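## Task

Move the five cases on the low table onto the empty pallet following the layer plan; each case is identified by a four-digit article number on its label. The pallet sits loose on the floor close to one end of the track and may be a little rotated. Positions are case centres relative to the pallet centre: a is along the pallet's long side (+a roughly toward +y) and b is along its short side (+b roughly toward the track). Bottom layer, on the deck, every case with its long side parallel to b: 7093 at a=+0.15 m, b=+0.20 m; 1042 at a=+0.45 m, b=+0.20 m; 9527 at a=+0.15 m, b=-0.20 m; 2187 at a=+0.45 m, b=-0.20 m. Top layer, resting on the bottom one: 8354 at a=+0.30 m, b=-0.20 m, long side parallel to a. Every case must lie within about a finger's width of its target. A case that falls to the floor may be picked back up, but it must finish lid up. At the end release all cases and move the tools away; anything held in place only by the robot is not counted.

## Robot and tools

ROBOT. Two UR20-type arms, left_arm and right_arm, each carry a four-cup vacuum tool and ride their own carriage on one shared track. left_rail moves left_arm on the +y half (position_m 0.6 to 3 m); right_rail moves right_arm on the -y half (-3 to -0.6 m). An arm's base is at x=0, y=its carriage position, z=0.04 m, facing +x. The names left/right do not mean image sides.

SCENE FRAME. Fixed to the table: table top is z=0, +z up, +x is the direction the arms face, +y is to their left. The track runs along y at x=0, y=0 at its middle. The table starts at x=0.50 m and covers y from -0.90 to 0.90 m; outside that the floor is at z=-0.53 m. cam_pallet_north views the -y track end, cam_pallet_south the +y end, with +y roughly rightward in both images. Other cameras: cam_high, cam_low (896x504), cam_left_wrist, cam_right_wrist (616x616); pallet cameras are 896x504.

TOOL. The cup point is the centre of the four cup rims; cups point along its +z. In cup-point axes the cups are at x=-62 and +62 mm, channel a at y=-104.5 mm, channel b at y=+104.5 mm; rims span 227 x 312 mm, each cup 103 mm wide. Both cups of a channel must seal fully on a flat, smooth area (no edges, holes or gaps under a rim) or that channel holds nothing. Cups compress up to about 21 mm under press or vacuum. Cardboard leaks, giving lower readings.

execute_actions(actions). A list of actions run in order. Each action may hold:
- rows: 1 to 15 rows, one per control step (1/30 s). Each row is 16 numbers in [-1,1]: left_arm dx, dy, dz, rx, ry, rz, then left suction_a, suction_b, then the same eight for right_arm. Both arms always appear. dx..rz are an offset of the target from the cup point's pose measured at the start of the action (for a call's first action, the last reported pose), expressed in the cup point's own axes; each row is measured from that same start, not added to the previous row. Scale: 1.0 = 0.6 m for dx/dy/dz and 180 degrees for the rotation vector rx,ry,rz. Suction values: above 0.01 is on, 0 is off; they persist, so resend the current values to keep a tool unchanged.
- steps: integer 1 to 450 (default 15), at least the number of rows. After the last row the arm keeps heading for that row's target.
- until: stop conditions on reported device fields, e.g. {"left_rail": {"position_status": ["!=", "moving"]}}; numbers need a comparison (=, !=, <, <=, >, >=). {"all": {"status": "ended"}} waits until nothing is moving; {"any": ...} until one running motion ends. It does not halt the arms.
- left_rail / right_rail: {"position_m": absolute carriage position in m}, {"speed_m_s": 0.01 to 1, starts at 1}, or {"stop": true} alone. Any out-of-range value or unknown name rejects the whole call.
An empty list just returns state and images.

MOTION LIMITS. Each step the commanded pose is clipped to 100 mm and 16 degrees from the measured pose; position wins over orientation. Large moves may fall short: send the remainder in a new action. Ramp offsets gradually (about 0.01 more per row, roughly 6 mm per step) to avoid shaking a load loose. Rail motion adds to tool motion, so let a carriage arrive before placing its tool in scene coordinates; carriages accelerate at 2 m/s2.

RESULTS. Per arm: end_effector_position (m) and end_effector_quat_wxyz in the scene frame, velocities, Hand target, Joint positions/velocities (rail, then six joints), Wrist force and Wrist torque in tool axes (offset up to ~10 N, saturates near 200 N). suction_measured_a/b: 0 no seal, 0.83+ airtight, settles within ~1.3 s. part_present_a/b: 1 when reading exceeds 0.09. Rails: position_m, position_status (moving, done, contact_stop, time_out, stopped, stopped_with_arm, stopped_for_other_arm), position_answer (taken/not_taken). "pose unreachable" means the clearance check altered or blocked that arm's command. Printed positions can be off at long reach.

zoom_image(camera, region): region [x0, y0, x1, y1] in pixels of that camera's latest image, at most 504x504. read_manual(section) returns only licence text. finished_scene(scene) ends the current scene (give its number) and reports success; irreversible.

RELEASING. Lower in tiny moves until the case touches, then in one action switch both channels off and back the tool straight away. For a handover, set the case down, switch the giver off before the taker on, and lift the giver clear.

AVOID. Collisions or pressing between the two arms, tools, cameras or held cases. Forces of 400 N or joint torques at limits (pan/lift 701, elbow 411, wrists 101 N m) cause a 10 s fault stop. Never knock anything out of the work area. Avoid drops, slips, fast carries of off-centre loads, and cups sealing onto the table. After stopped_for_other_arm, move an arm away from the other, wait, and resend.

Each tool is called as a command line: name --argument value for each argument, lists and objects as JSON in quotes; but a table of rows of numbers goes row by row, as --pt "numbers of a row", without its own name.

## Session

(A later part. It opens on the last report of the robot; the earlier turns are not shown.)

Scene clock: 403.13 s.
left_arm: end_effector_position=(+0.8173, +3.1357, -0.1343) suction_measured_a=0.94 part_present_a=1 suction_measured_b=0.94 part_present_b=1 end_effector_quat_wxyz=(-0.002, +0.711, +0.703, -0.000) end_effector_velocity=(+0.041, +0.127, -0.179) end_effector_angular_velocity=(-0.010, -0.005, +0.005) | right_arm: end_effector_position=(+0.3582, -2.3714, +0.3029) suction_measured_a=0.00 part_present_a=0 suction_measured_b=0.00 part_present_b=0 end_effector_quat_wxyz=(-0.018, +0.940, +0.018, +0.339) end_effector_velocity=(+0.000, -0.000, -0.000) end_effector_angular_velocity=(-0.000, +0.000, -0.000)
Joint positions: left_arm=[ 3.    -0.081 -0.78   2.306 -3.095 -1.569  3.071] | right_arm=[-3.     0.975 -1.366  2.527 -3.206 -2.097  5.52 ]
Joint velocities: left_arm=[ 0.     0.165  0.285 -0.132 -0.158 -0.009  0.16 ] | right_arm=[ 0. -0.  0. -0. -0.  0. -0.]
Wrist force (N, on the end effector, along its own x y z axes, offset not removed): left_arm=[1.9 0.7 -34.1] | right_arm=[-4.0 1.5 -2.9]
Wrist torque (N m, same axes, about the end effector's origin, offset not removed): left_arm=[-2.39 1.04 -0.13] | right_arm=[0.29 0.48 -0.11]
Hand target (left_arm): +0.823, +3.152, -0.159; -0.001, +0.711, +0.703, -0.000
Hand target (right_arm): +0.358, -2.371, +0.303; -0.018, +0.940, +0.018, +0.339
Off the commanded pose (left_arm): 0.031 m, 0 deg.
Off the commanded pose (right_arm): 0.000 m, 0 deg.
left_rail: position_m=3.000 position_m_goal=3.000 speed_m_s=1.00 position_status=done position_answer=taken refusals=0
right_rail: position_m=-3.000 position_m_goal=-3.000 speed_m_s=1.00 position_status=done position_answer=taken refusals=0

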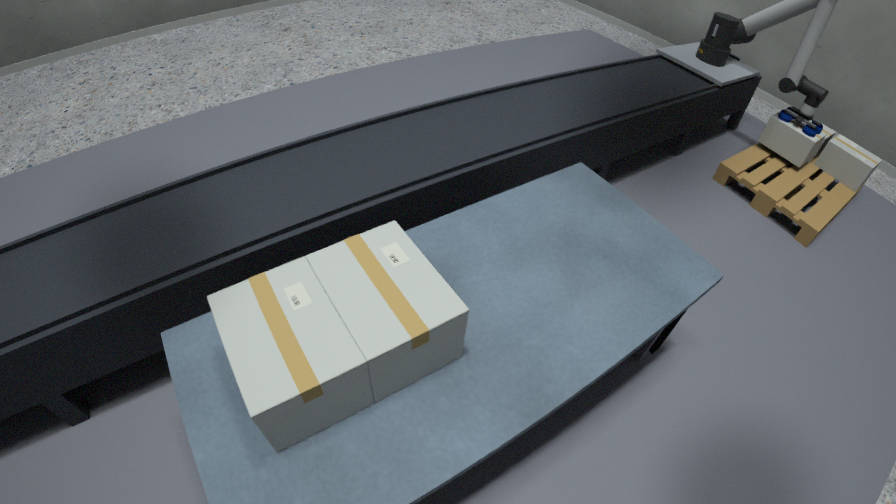

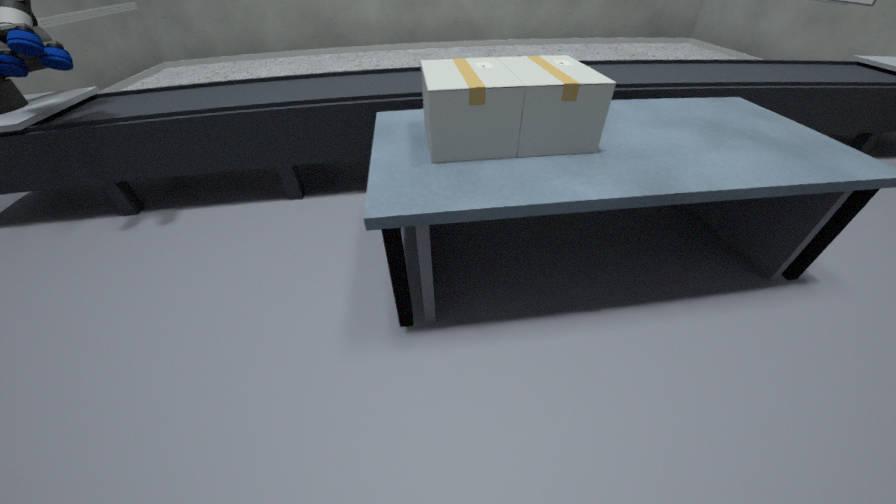

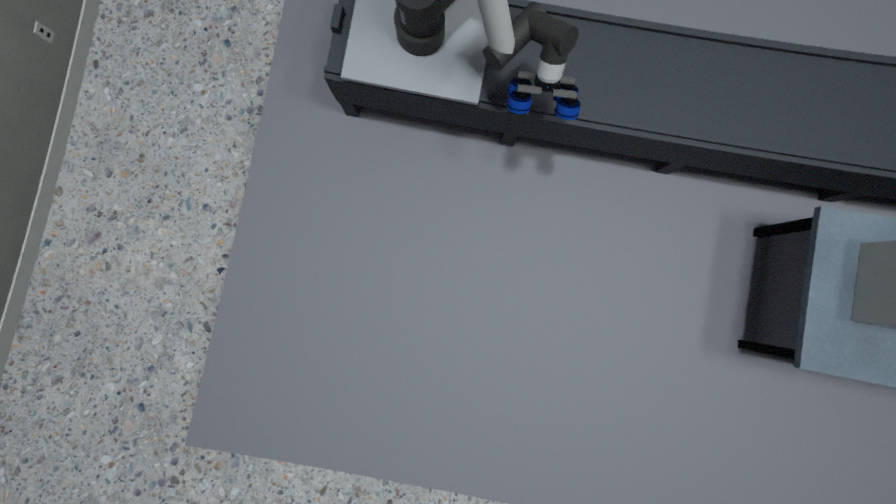

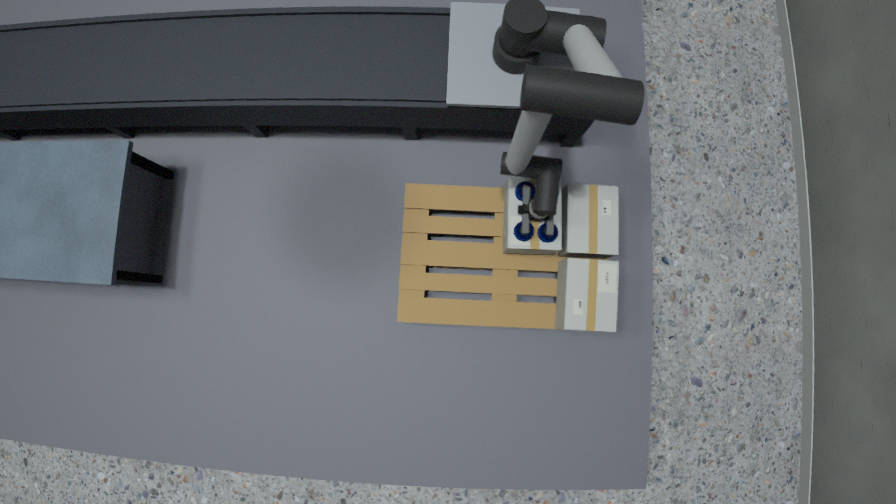

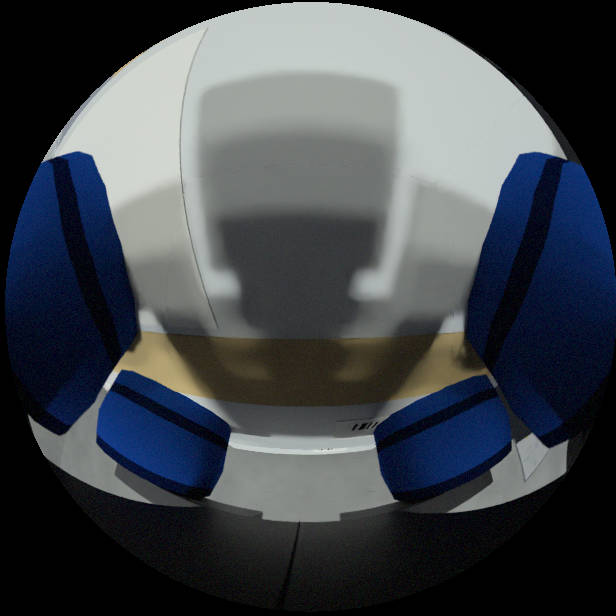

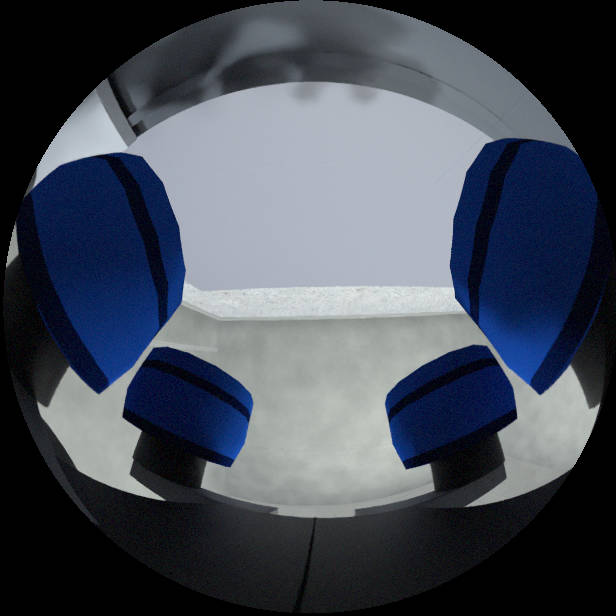

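execute_actions --actions '[]'

zoom_image --camera "cam_pallet_south" --region '[480, 160, 660, 340]'

Scene clock: 404.17 s.
left_arm: end_effector_position=(+0.8226, +3.1521, -0.1587) suction_measured_a=0.94 part_present_a=1 suction_measured_b=0.94 part_present_b=1 end_effector_quat_wxyz=(-0.001, +0.711, +0.703, -0.000) end_effector_velocity=(-0.000, +0.000, -0.000) end_effector_angular_velocity=(-0.000, +0.000, +0.000) | right_arm: end_effector_position=(+0.3582, -2.3714, +0.3029) suction_measured_a=0.00 part_present_a=0 suction_measured_b=0.00 part_present_b=0 end_effector_quat_wxyz=(-0.018, +0.940, +0.018, +0.339) end_effector_velocity=(+0.000, -0.000, -0.000) end_effector_angular_velocity=(-0.000, +0.000, -0.000)
Joint positions: left_arm=[ 3.    -0.06  -0.741  2.288 -3.116 -1.571  3.093] | right_arm=[-3.     0.975 -1.366  2.527 -3.206 -2.097  5.52 ]
Joint velocities: left_arm=[ 0.  0.  0. -0. -0. -0.  0.] | right_arm=[ 0. -0.  0. -0.  0.  0.  0.]
Wrist force (N, on the end effector, along its own x y z axes, offset not removed): left_arm=[4.3 2.3 -31.9] | right_arm=[-3.0 -1.7 -0.2]
Wrist torque (N m, same axes, about the end effector's origin, offset not removed): left_arm=[-1.55 0.06 -0.18] | right_arm=[-0.15 0.39 -0.09]
Hand target (left_arm): +0.823, +3.152, -0.159; -0.001, +0.711, +0.703, -0.000
Hand target (right_arm): +0.358, -2.371, +0.303; -0.018, +0.940, +0.018, +0.339
Off the commanded pose (left_arm): 0.002 m, 0 deg.
Off the commanded pose (right_arm): 0.000 m, 0 deg.
left_rail: position_m=3.000 position_m_goal=3.000 speed_m_s=1.00 position_status=done position_answer=taken refusals=0
right_rail: position_m=-3.000 position_m_goal=-3.000 speed_m_s=1.00 position_status=done position_answer=taken refusals=0

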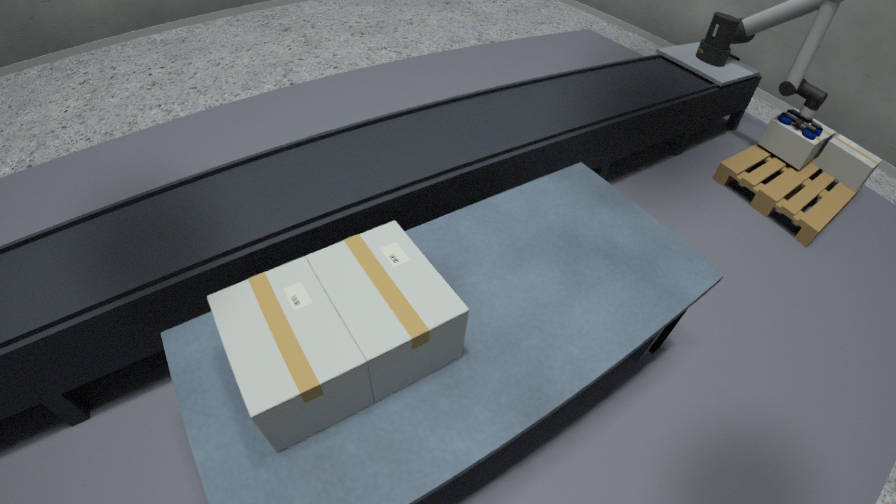

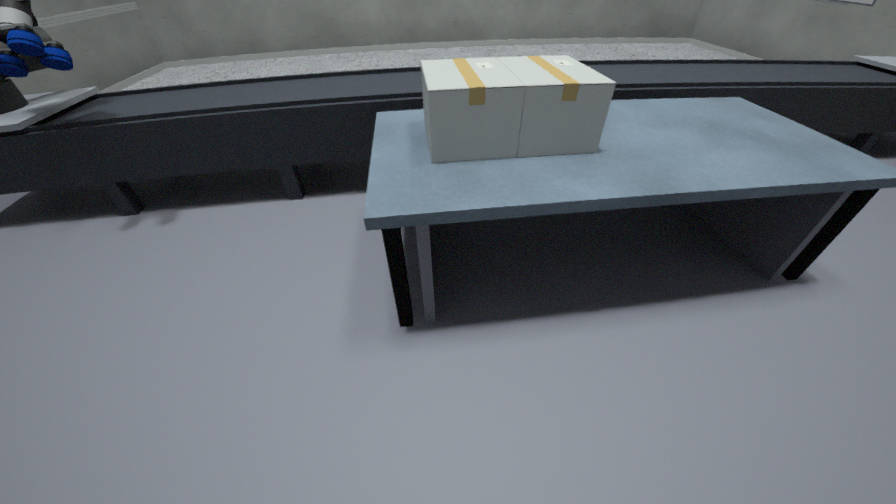

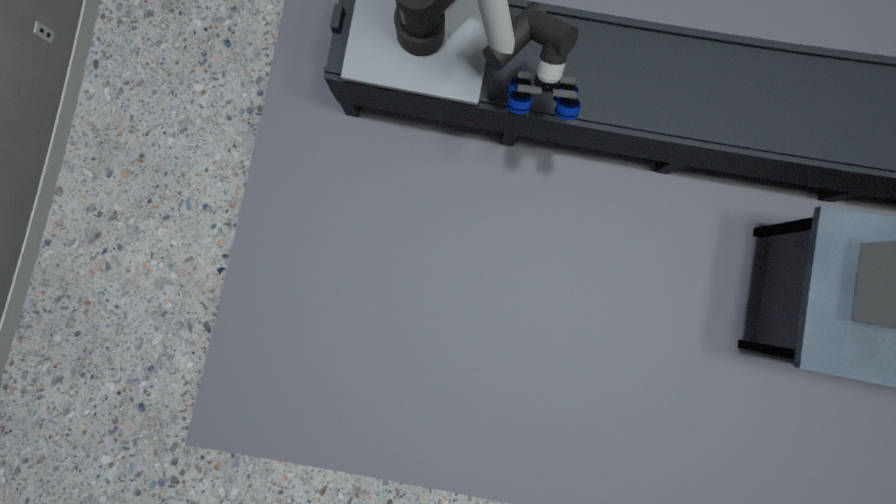

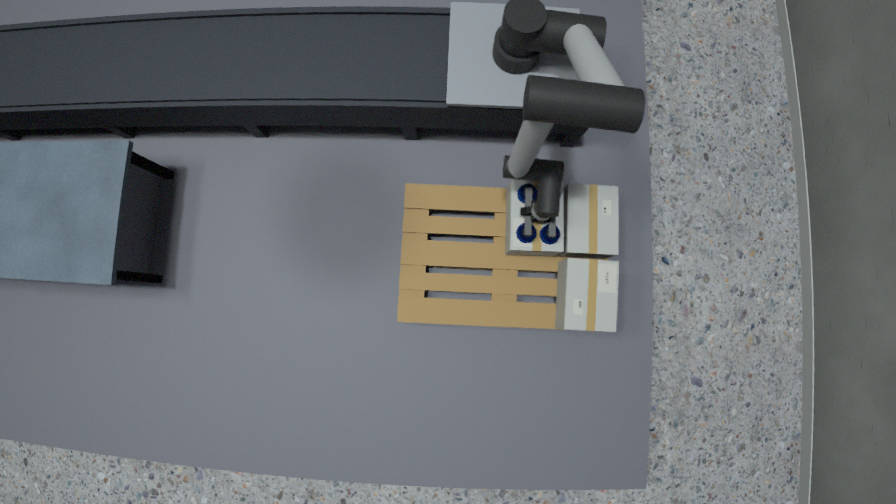

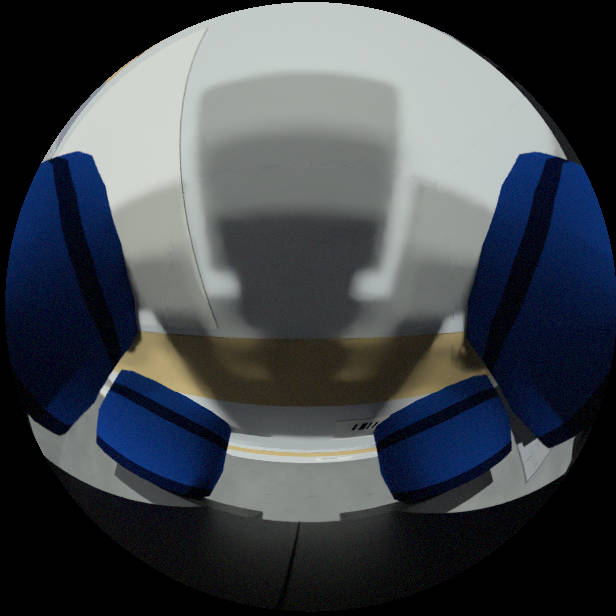

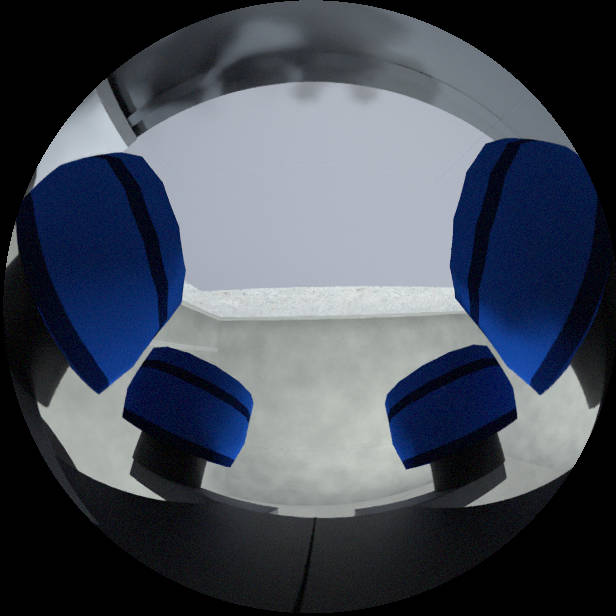

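Region (480, 160, 660, 340) of cam_pallet_south's 896x504 image, scaled by 2.800, with more detail than that image has.

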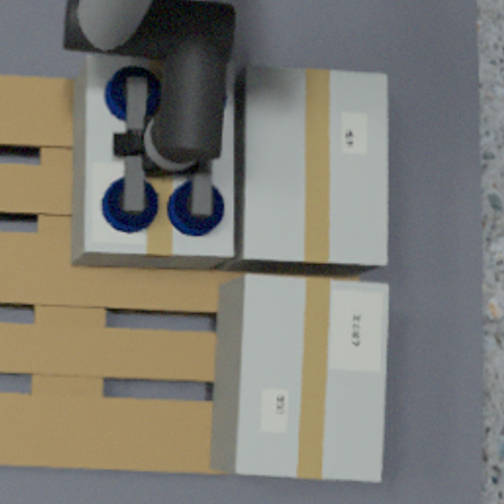

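zoom_image --camera "cam_pallet_south" --region '[495, 170, 635, 270]'

Region (495, 170, 635, 270) of cam_pallet_south's 896x504 image, scaled by 3.600, with more detail than that image has; it fills the top 360 rows of this view, and the rest is white.

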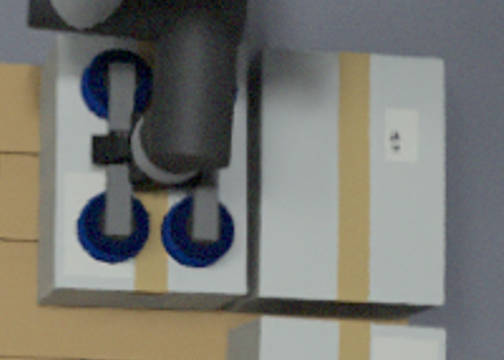

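execute_actions --actions '[{"rows":[[0.001,0.0005,0.004,0,0,0,1,1,0,0,0,0,0,0,0,0],[0.002,0.001,0.010,0,0,0,1,1,0,0,0,0,0,0,0,0],[0.004,0.002,0.017,0,0,0,1,1,0,0,0,0,0,0,0,0],[0.005,0.002,0.023,0,0,0,1,1,0,0,0,0,0,0,0,0],[0.005,0.002,0.027,0,0,0,1,1,0,0,0,0,0,0,0,0]],"steps":5}]'

Scene clock: 417.97 s.
left_arm: end_effector_position=(+0.8231, +3.1531, -0.1629) suction_measured_a=0.94 part_present_a=1 suction_measured_b=0.94 part_present_b=1 end_effector_quat_wxyz=(-0.001, +0.711, +0.703, -0.000) end_effector_velocity=(+0.005, +0.014, -0.065) end_effector_angular_velocity=(+0.000, +0.001, +0.000) | right_arm: end_effector_position=(+0.3582, -2.3714, +0.3029) suction_measured_a=0.00 part_present_a=0 suction_measured_b=0.00 part_present_b=0 end_effector_quat_wxyz=(-0.018, +0.940, +0.018, +0.339) end_effector_velocity=(+0.000, +0.000, -0.000) end_effector_angular_velocity=(-0.000, +0.000, -0.000)
Joint positions: left_arm=[ 3.    -0.059 -0.735  2.286 -3.12  -1.571  3.094] | right_arm=[-3.     0.975 -1.366  2.527 -3.206 -2.097  5.52 ]
Joint velocities: left_arm=[ 0.     0.018  0.099 -0.032 -0.067 -0.     0.018] | right_arm=[ 0. -0.  0. -0.  0.  0.  0.]
Wrist force (N, on the end effector, along its own x y z axes, offset not removed): left_arm=[3.5 0.5 -41.5] | right_arm=[-2.4 -2.5 -1.1]
Wrist torque (N m, same axes, about the end effector's origin, offset not removed): left_arm=[-1.67 0.04 -0.17] | right_arm=[-0.30 0.24 -0.10]
Hand target (left_arm): +0.824, +3.155, -0.175; -0.001, +0.711, +0.703, -0.001
Hand target (right_arm): +0.358, -2.371, +0.303; -0.018, +0.940, +0.018, +0.339
Off the commanded pose (left_arm): 0.012 m, 0 deg.
Off the commanded pose (right_arm): 0.000 m, 0 deg.
left_rail: position_m=3.000 position_m_goal=3.000 speed_m_s=1.00 position_status=done position_answer=taken refusals=0
right_rail: position_m=-3.000 position_m_goal=-3.000 speed_m_s=1.00 position_status=done position_answer=taken refusals=0

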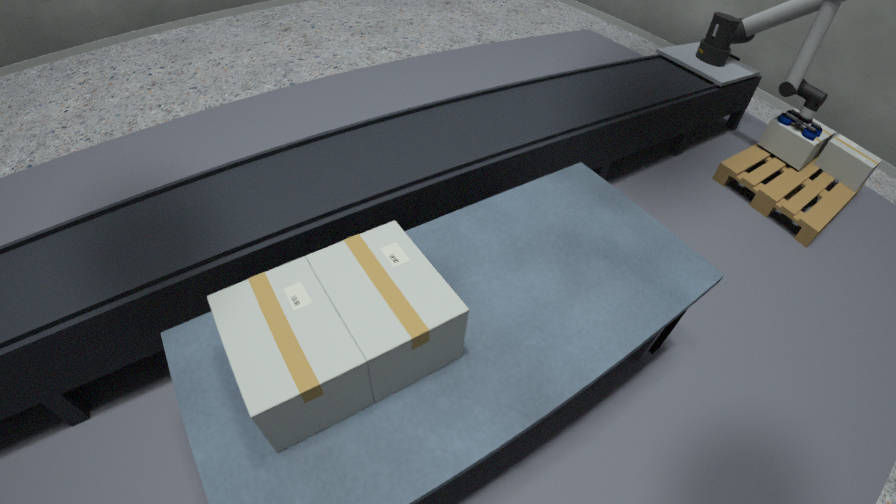

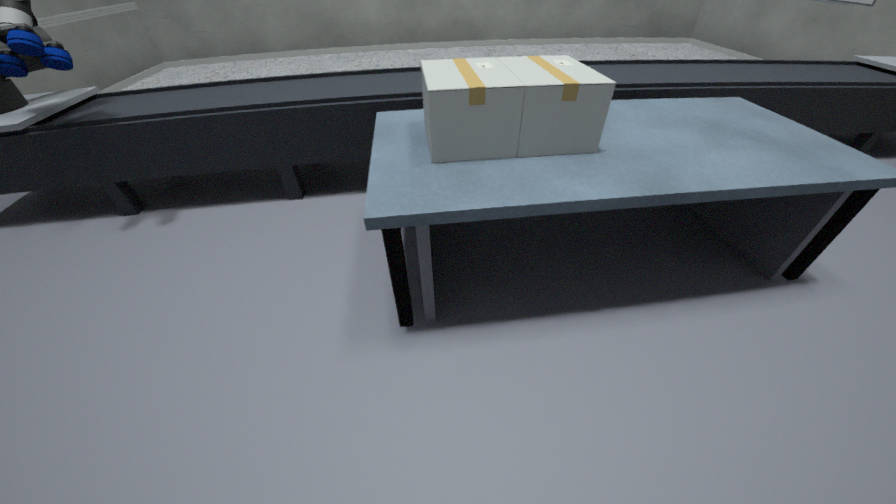

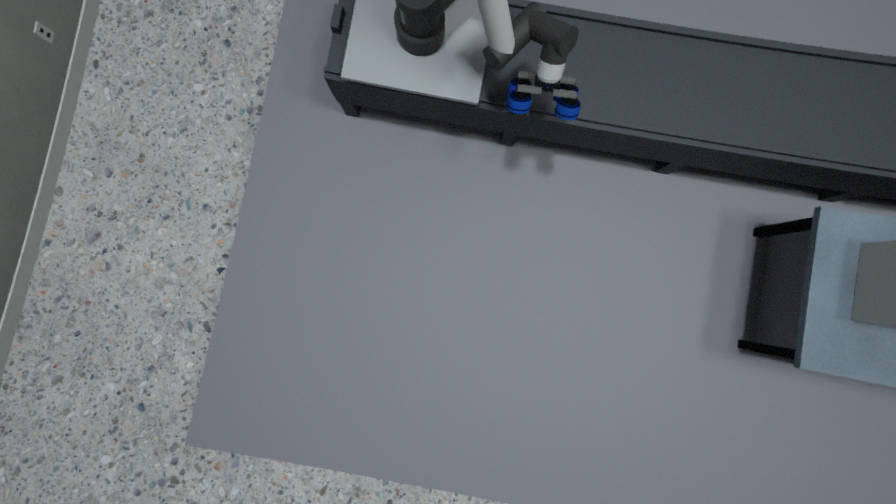

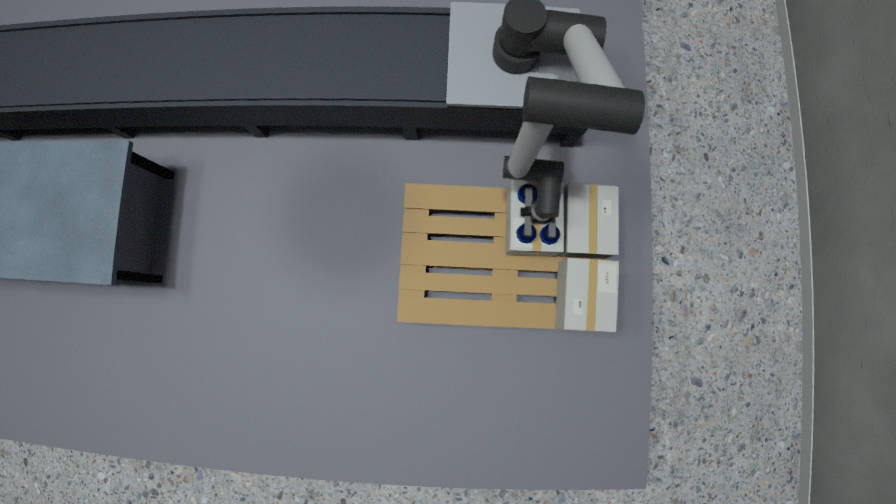

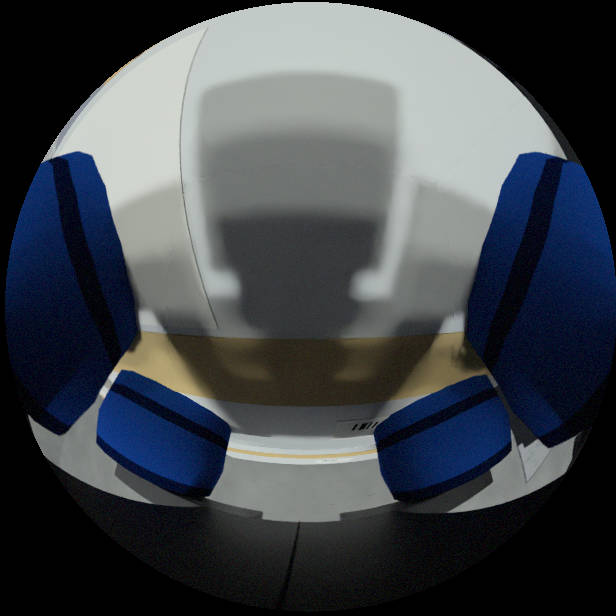

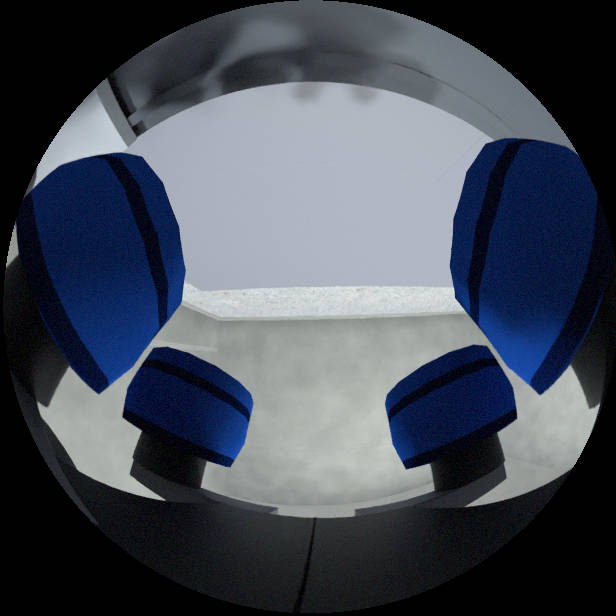

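execute_actions --actions '[]'

Scene clock: 418.70 s.
left_arm: end_effector_position=(+0.8236, +3.1551, -0.1746) suction_measured_a=0.94 part_present_a=1 suction_measured_b=0.94 part_present_b=1 end_effector_quat_wxyz=(-0.001, +0.711, +0.703, -0.001) end_effector_velocity=(+0.000, +0.000, -0.000) end_effector_angular_velocity=(+0.000, +0.000, +0.000) | right_arm: end_effector_position=(+0.3582, -2.3714, +0.3029) suction_measured_a=0.00 part_present_a=0 suction_measured_b=0.00 part_present_b=0 end_effector_quat_wxyz=(-0.018, +0.940, +0.018, +0.339) end_effector_velocity=(-0.000, +0.000, +0.000) end_effector_angular_velocity=(+0.000, -0.000, -0.000)
Joint positions: left_arm=[ 3.    -0.056 -0.717  2.281 -3.133 -1.571  3.096] | right_arm=[-3.     0.975 -1.366  2.527 -3.206 -2.097  5.52 ]
Joint velocities: left_arm=[ 0.  0.  0. -0. -0.  0.  0.] | right_arm=[ 0.  0. -0.  0.  0. -0.  0.]
Wrist force (N, on the end effector, along its own x y z axes, offset not removed): left_arm=[-0.3 -0.1 -31.3] | right_arm=[-5.8 -2.4 -2.1]
Wrist torque (N m, same axes, about the end effector's origin, offset not removed): left_arm=[-2.02 0.69 -0.12] | right_arm=[-0.23 0.68 -0.10]
Hand target (left_arm): +0.824, +3.155, -0.175; -0.001, +0.711, +0.703, -0.001
Hand target (right_arm): +0.358, -2.371, +0.303; -0.018, +0.940, +0.018, +0.339
Off the commanded pose (left_arm): 0.000 m, 0 deg.
Off the commanded pose (right_arm): 0.000 m, 0 deg.
left_rail: position_m=3.000 position_m_goal=3.000 speed_m_s=1.00 position_status=done position_answer=taken refusals=0
right_rail: position_m=-3.000 position_m_goal=-3.000 speed_m_s=1.00 position_status=done position_answer=taken refusals=0

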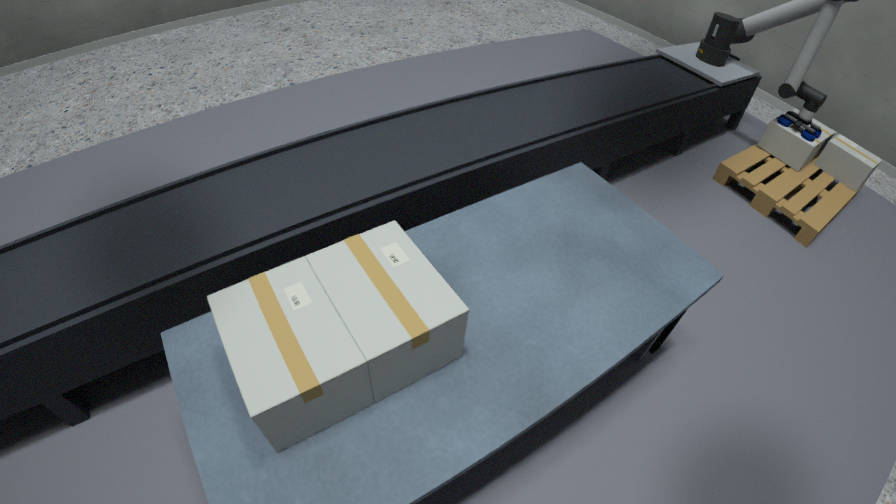

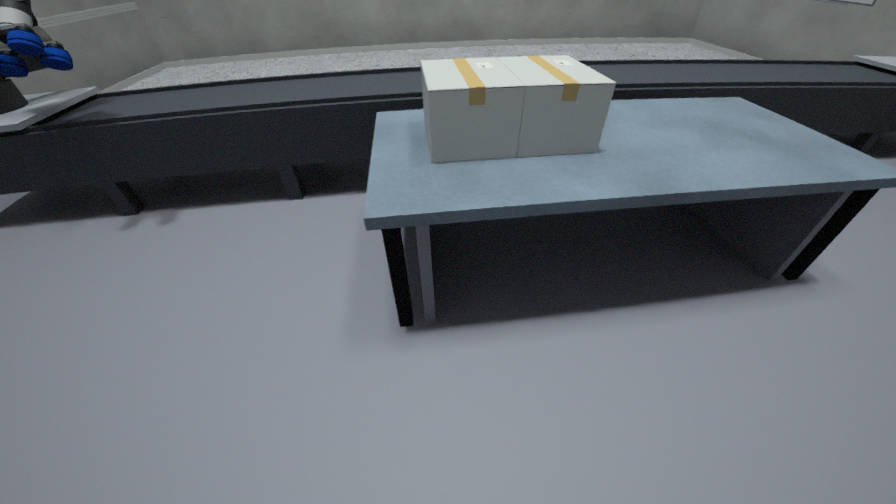

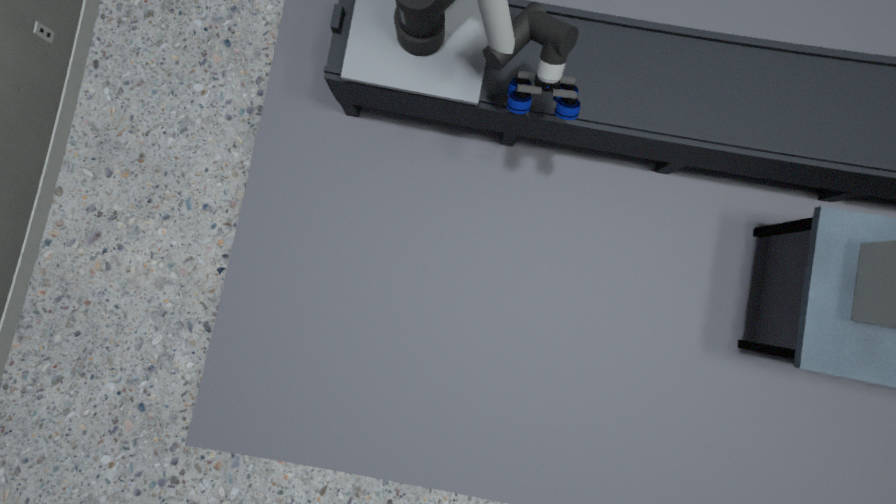

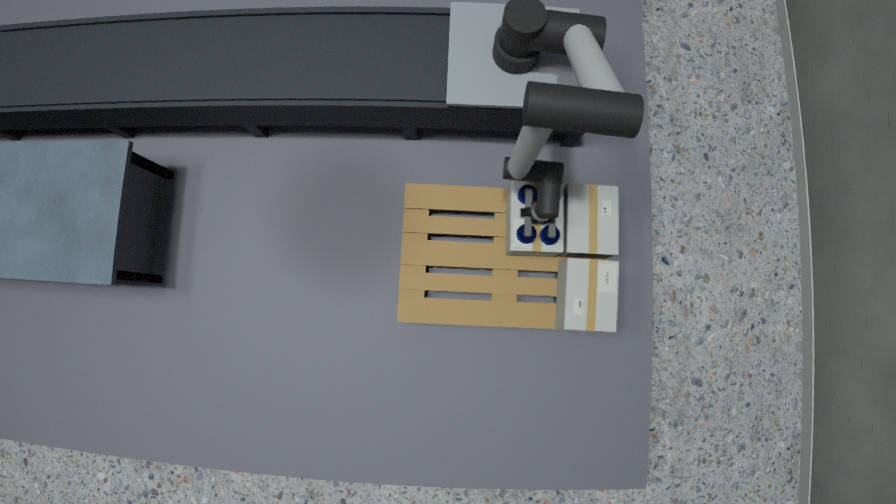

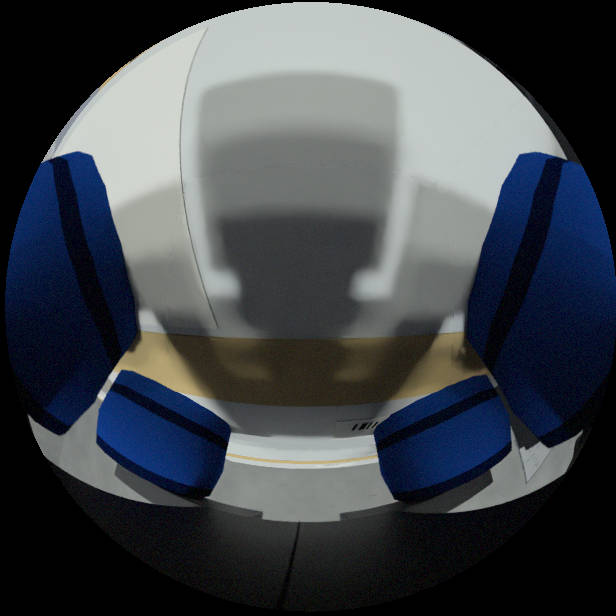

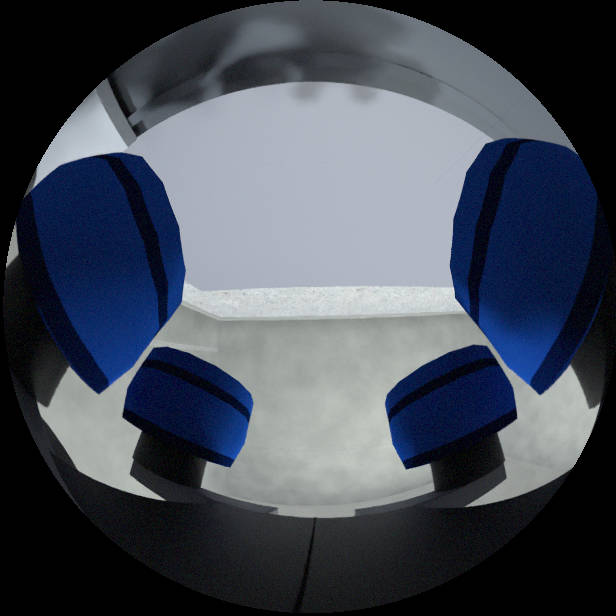

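execute_actions --actions '[{"rows":[[0,0,-0.002,0,0,0,0,0,0,0,0,0,0,0,0,0],[0,0,-0.006,0,0,0,0,0,0,0,0,0,0,0,0,0],[0,0,-0.010,0,0,0,0,0,0,0,0,0,0,0,0,0],[0,0,-0.014,0,0,0,0,0,0,0,0,0,0,0,0,0],[0,0,-0.018,0,0,0,0,0,0,0,0,0,0,0,0,0],[0,0,-0.022,0,0,0,0,0,0,0,0,0,0,0,0,0],[0,0,-0.026,0,0,0,0,0,0,0,0,0,0,0,0,0],[0,0,-0.030,0,0,0,0,0,0,0,0,0,0,0,0,0],[0,0,-0.035,0,0,0,0,0,0,0,0,0,0,0,0,0],[0,0,-0.042,0,0,0,0,0,0,0,0,0,0,0,0,0],[0,0,-0.052,0,0,0,0,0,0,0,0,0,0,0,0,0],[0,0,-0.066,0,0,0,0,0,0,0,0,0,0,0,0,0],[0,0,-0.082,0,0,0,0,0,0,0,0,0,0,0,0,0],[0,0,-0.10,0,0,0,0,0,0,0,0,0,0,0,0,0],[0,0,-0.12,0,0,0,0,0,0,0,0,0,0,0,0,0]],"steps":15},{"left_rail":{"position_m":0.6},"rows":[[0,0,-0.07,0,0,0,0,0,0,0,0,0,0,0,0,0],[-0.01,0,-0.11,0,0,0,0,0,0,0,0,0,0,0,0,0],[-0.025,0,-0.15,0,0,0,0,0,0,0,0,0,0,0,0,0],[-0.05,0,-0.20,0,0,0,0,0,0,0,0,0,0,0,0,0],[-0.30,0,-0.55,0,0,0,0,0,0,0,0,0,0,0,0,0]],"steps":17}]'

Scene clock: 428.50 s.
left_arm: end_effector_position=(+0.8236, +2.7836, +0.0492) suction_measured_a=0.01 part_present_a=0 suction_measured_b=0.01 part_present_b=0 end_effector_quat_wxyz=(+0.003, +0.712, +0.703, +0.001) end_effector_velocity=(+0.004, -1.239, +0.377) end_effector_angular_velocity=(-0.006, -0.019, -0.006) | right_arm: end_effector_position=(+0.3582, -2.3714, +0.3029) suction_measured_a=0.00 part_present_a=0 suction_measured_b=0.00 part_present_b=0 end_effector_quat_wxyz=(-0.018, +0.940, +0.018, +0.339) end_effector_velocity=(-0.000, -0.000, +0.000) end_effector_angular_velocity=(+0.000, +0.000, -0.000)
Joint positions: left_arm=[ 2.727 -0.177 -1.065  2.326 -2.838 -1.572  2.977] | right_arm=[-3.     0.975 -1.366  2.527 -3.206 -2.097  5.52 ]
Joint velocities: left_arm=[-1.003 -0.289 -0.577 -0.024  0.58  -0.001 -0.284] | right_arm=[ 0.  0. -0.  0.  0.  0.  0.]
Wrist force (N, on the end effector, along its own x y z axes, offset not removed): left_arm=[2.1 1.0 0.2] | right_arm=[-3.0 0.3 -0.1]
Wrist torque (N m, same axes, about the end effector's origin, offset not removed): left_arm=[-0.33 -0.04 -0.11] | right_arm=[0.03 0.40 -0.08]
Hand target (left_arm): +0.822, +2.684, +0.114; +0.004, +0.712, +0.702, +0.002
Hand target (right_arm): +0.358, -2.371, +0.303; -0.018, +0.940, +0.018, +0.339
Off the commanded pose (left_arm): 0.159 m, 1 deg; position clipped at the last step of the last action.
Off the commanded pose (right_arm): 0.000 m, 0 deg.
left_rail: position_m=2.727 position_m_goal=0.600 speed_m_s=1.00 position_status=moving position_answer=taken refusals=0
right_rail: position_m=-3.000 position_m_goal=-3.000 speed_m_s=1.00 position_status=done position_answer=taken refusals=0

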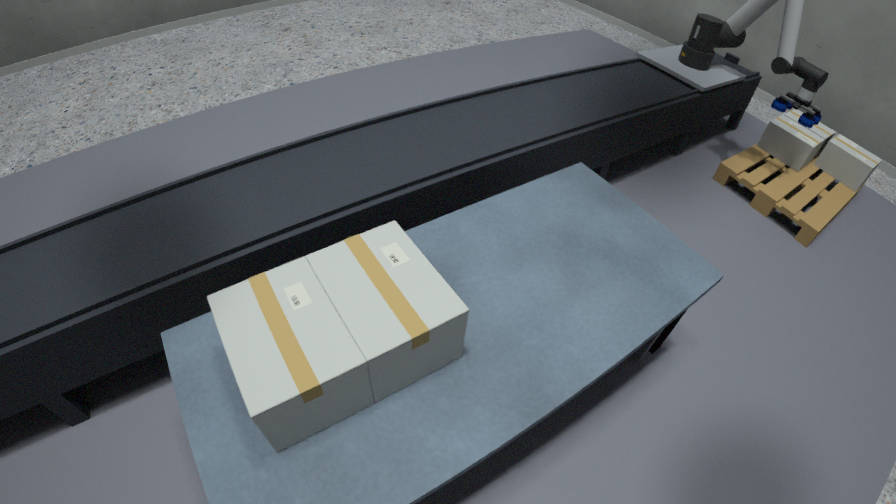

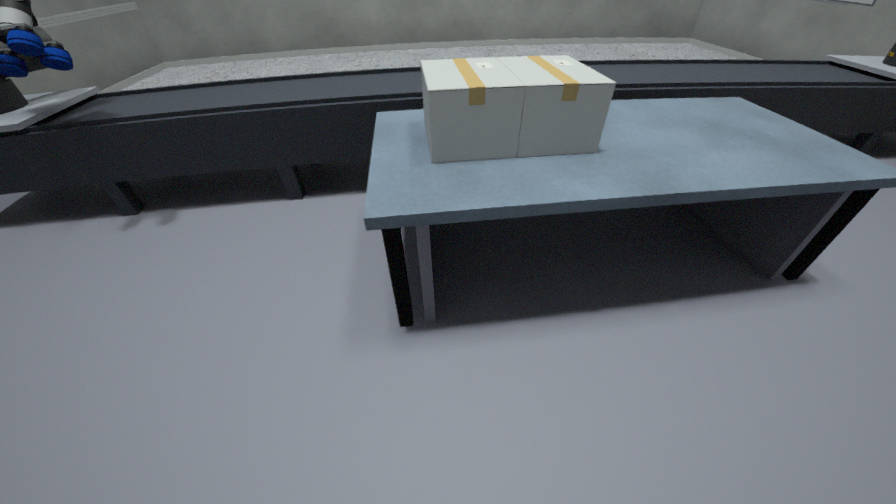

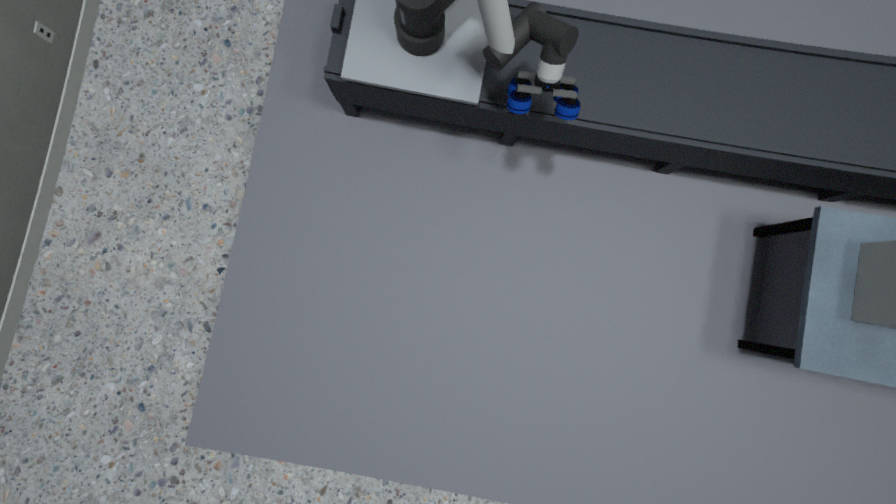

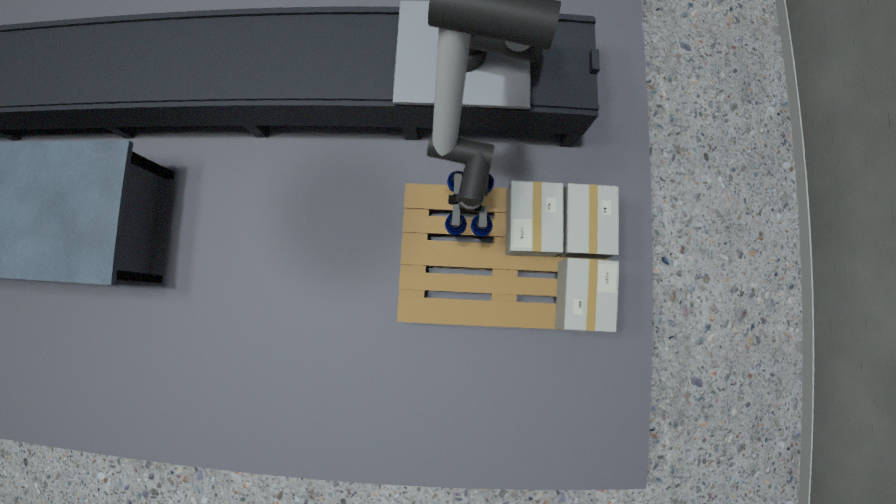

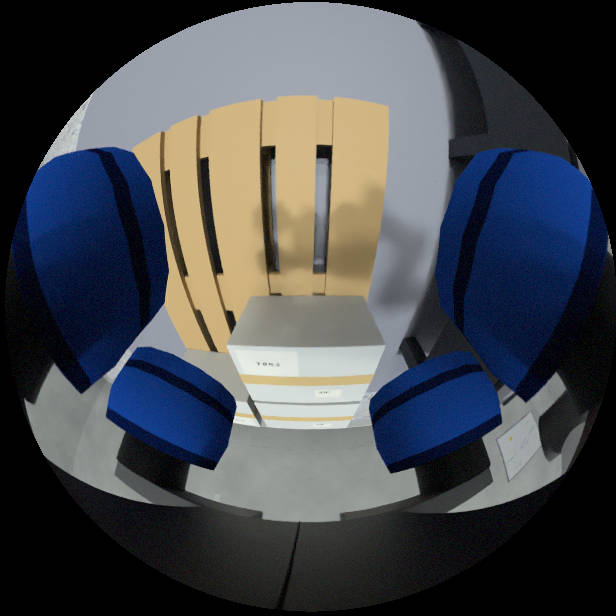

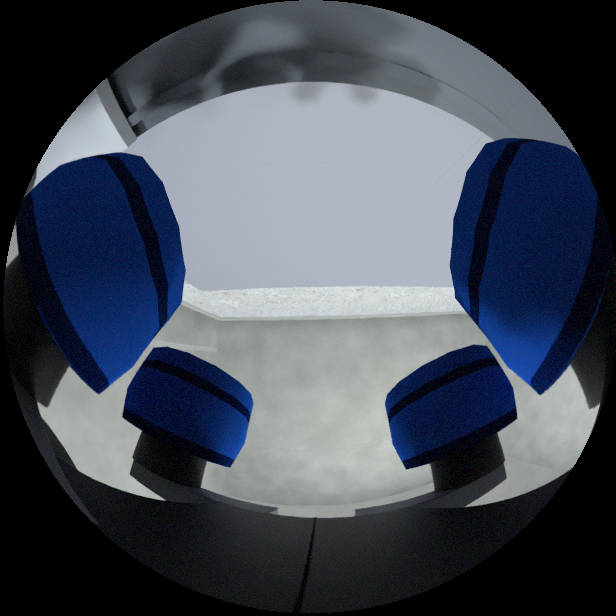

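zoom_image --camera "cam_pallet_south" --region '[495, 170, 635, 340]'

Region (495, 170, 635, 340) of cam_pallet_south's 896x504 image, scaled by 2.965, with more detail than that image has; it fills the left 415 columns of this view, and the rest is white.

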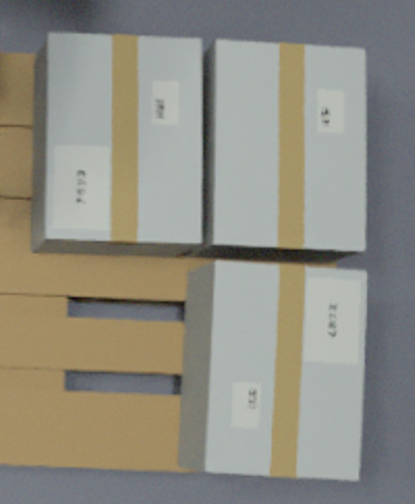

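zoom_image --camera "cam_pallet_south" --region '[500, 172, 626, 272]'

Region (500, 172, 626, 272) of cam_pallet_south's 896x504 image, scaled by 4.000, with more detail than that image has; it fills the top 400 rows of this view, and the rest is white.

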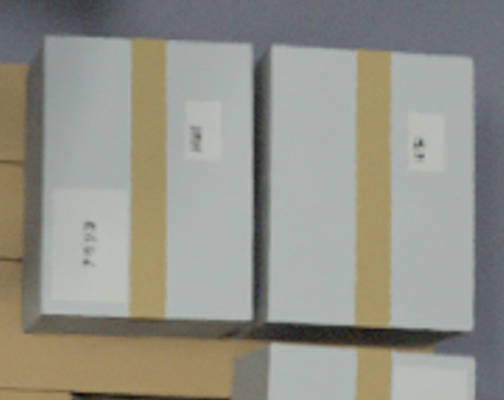

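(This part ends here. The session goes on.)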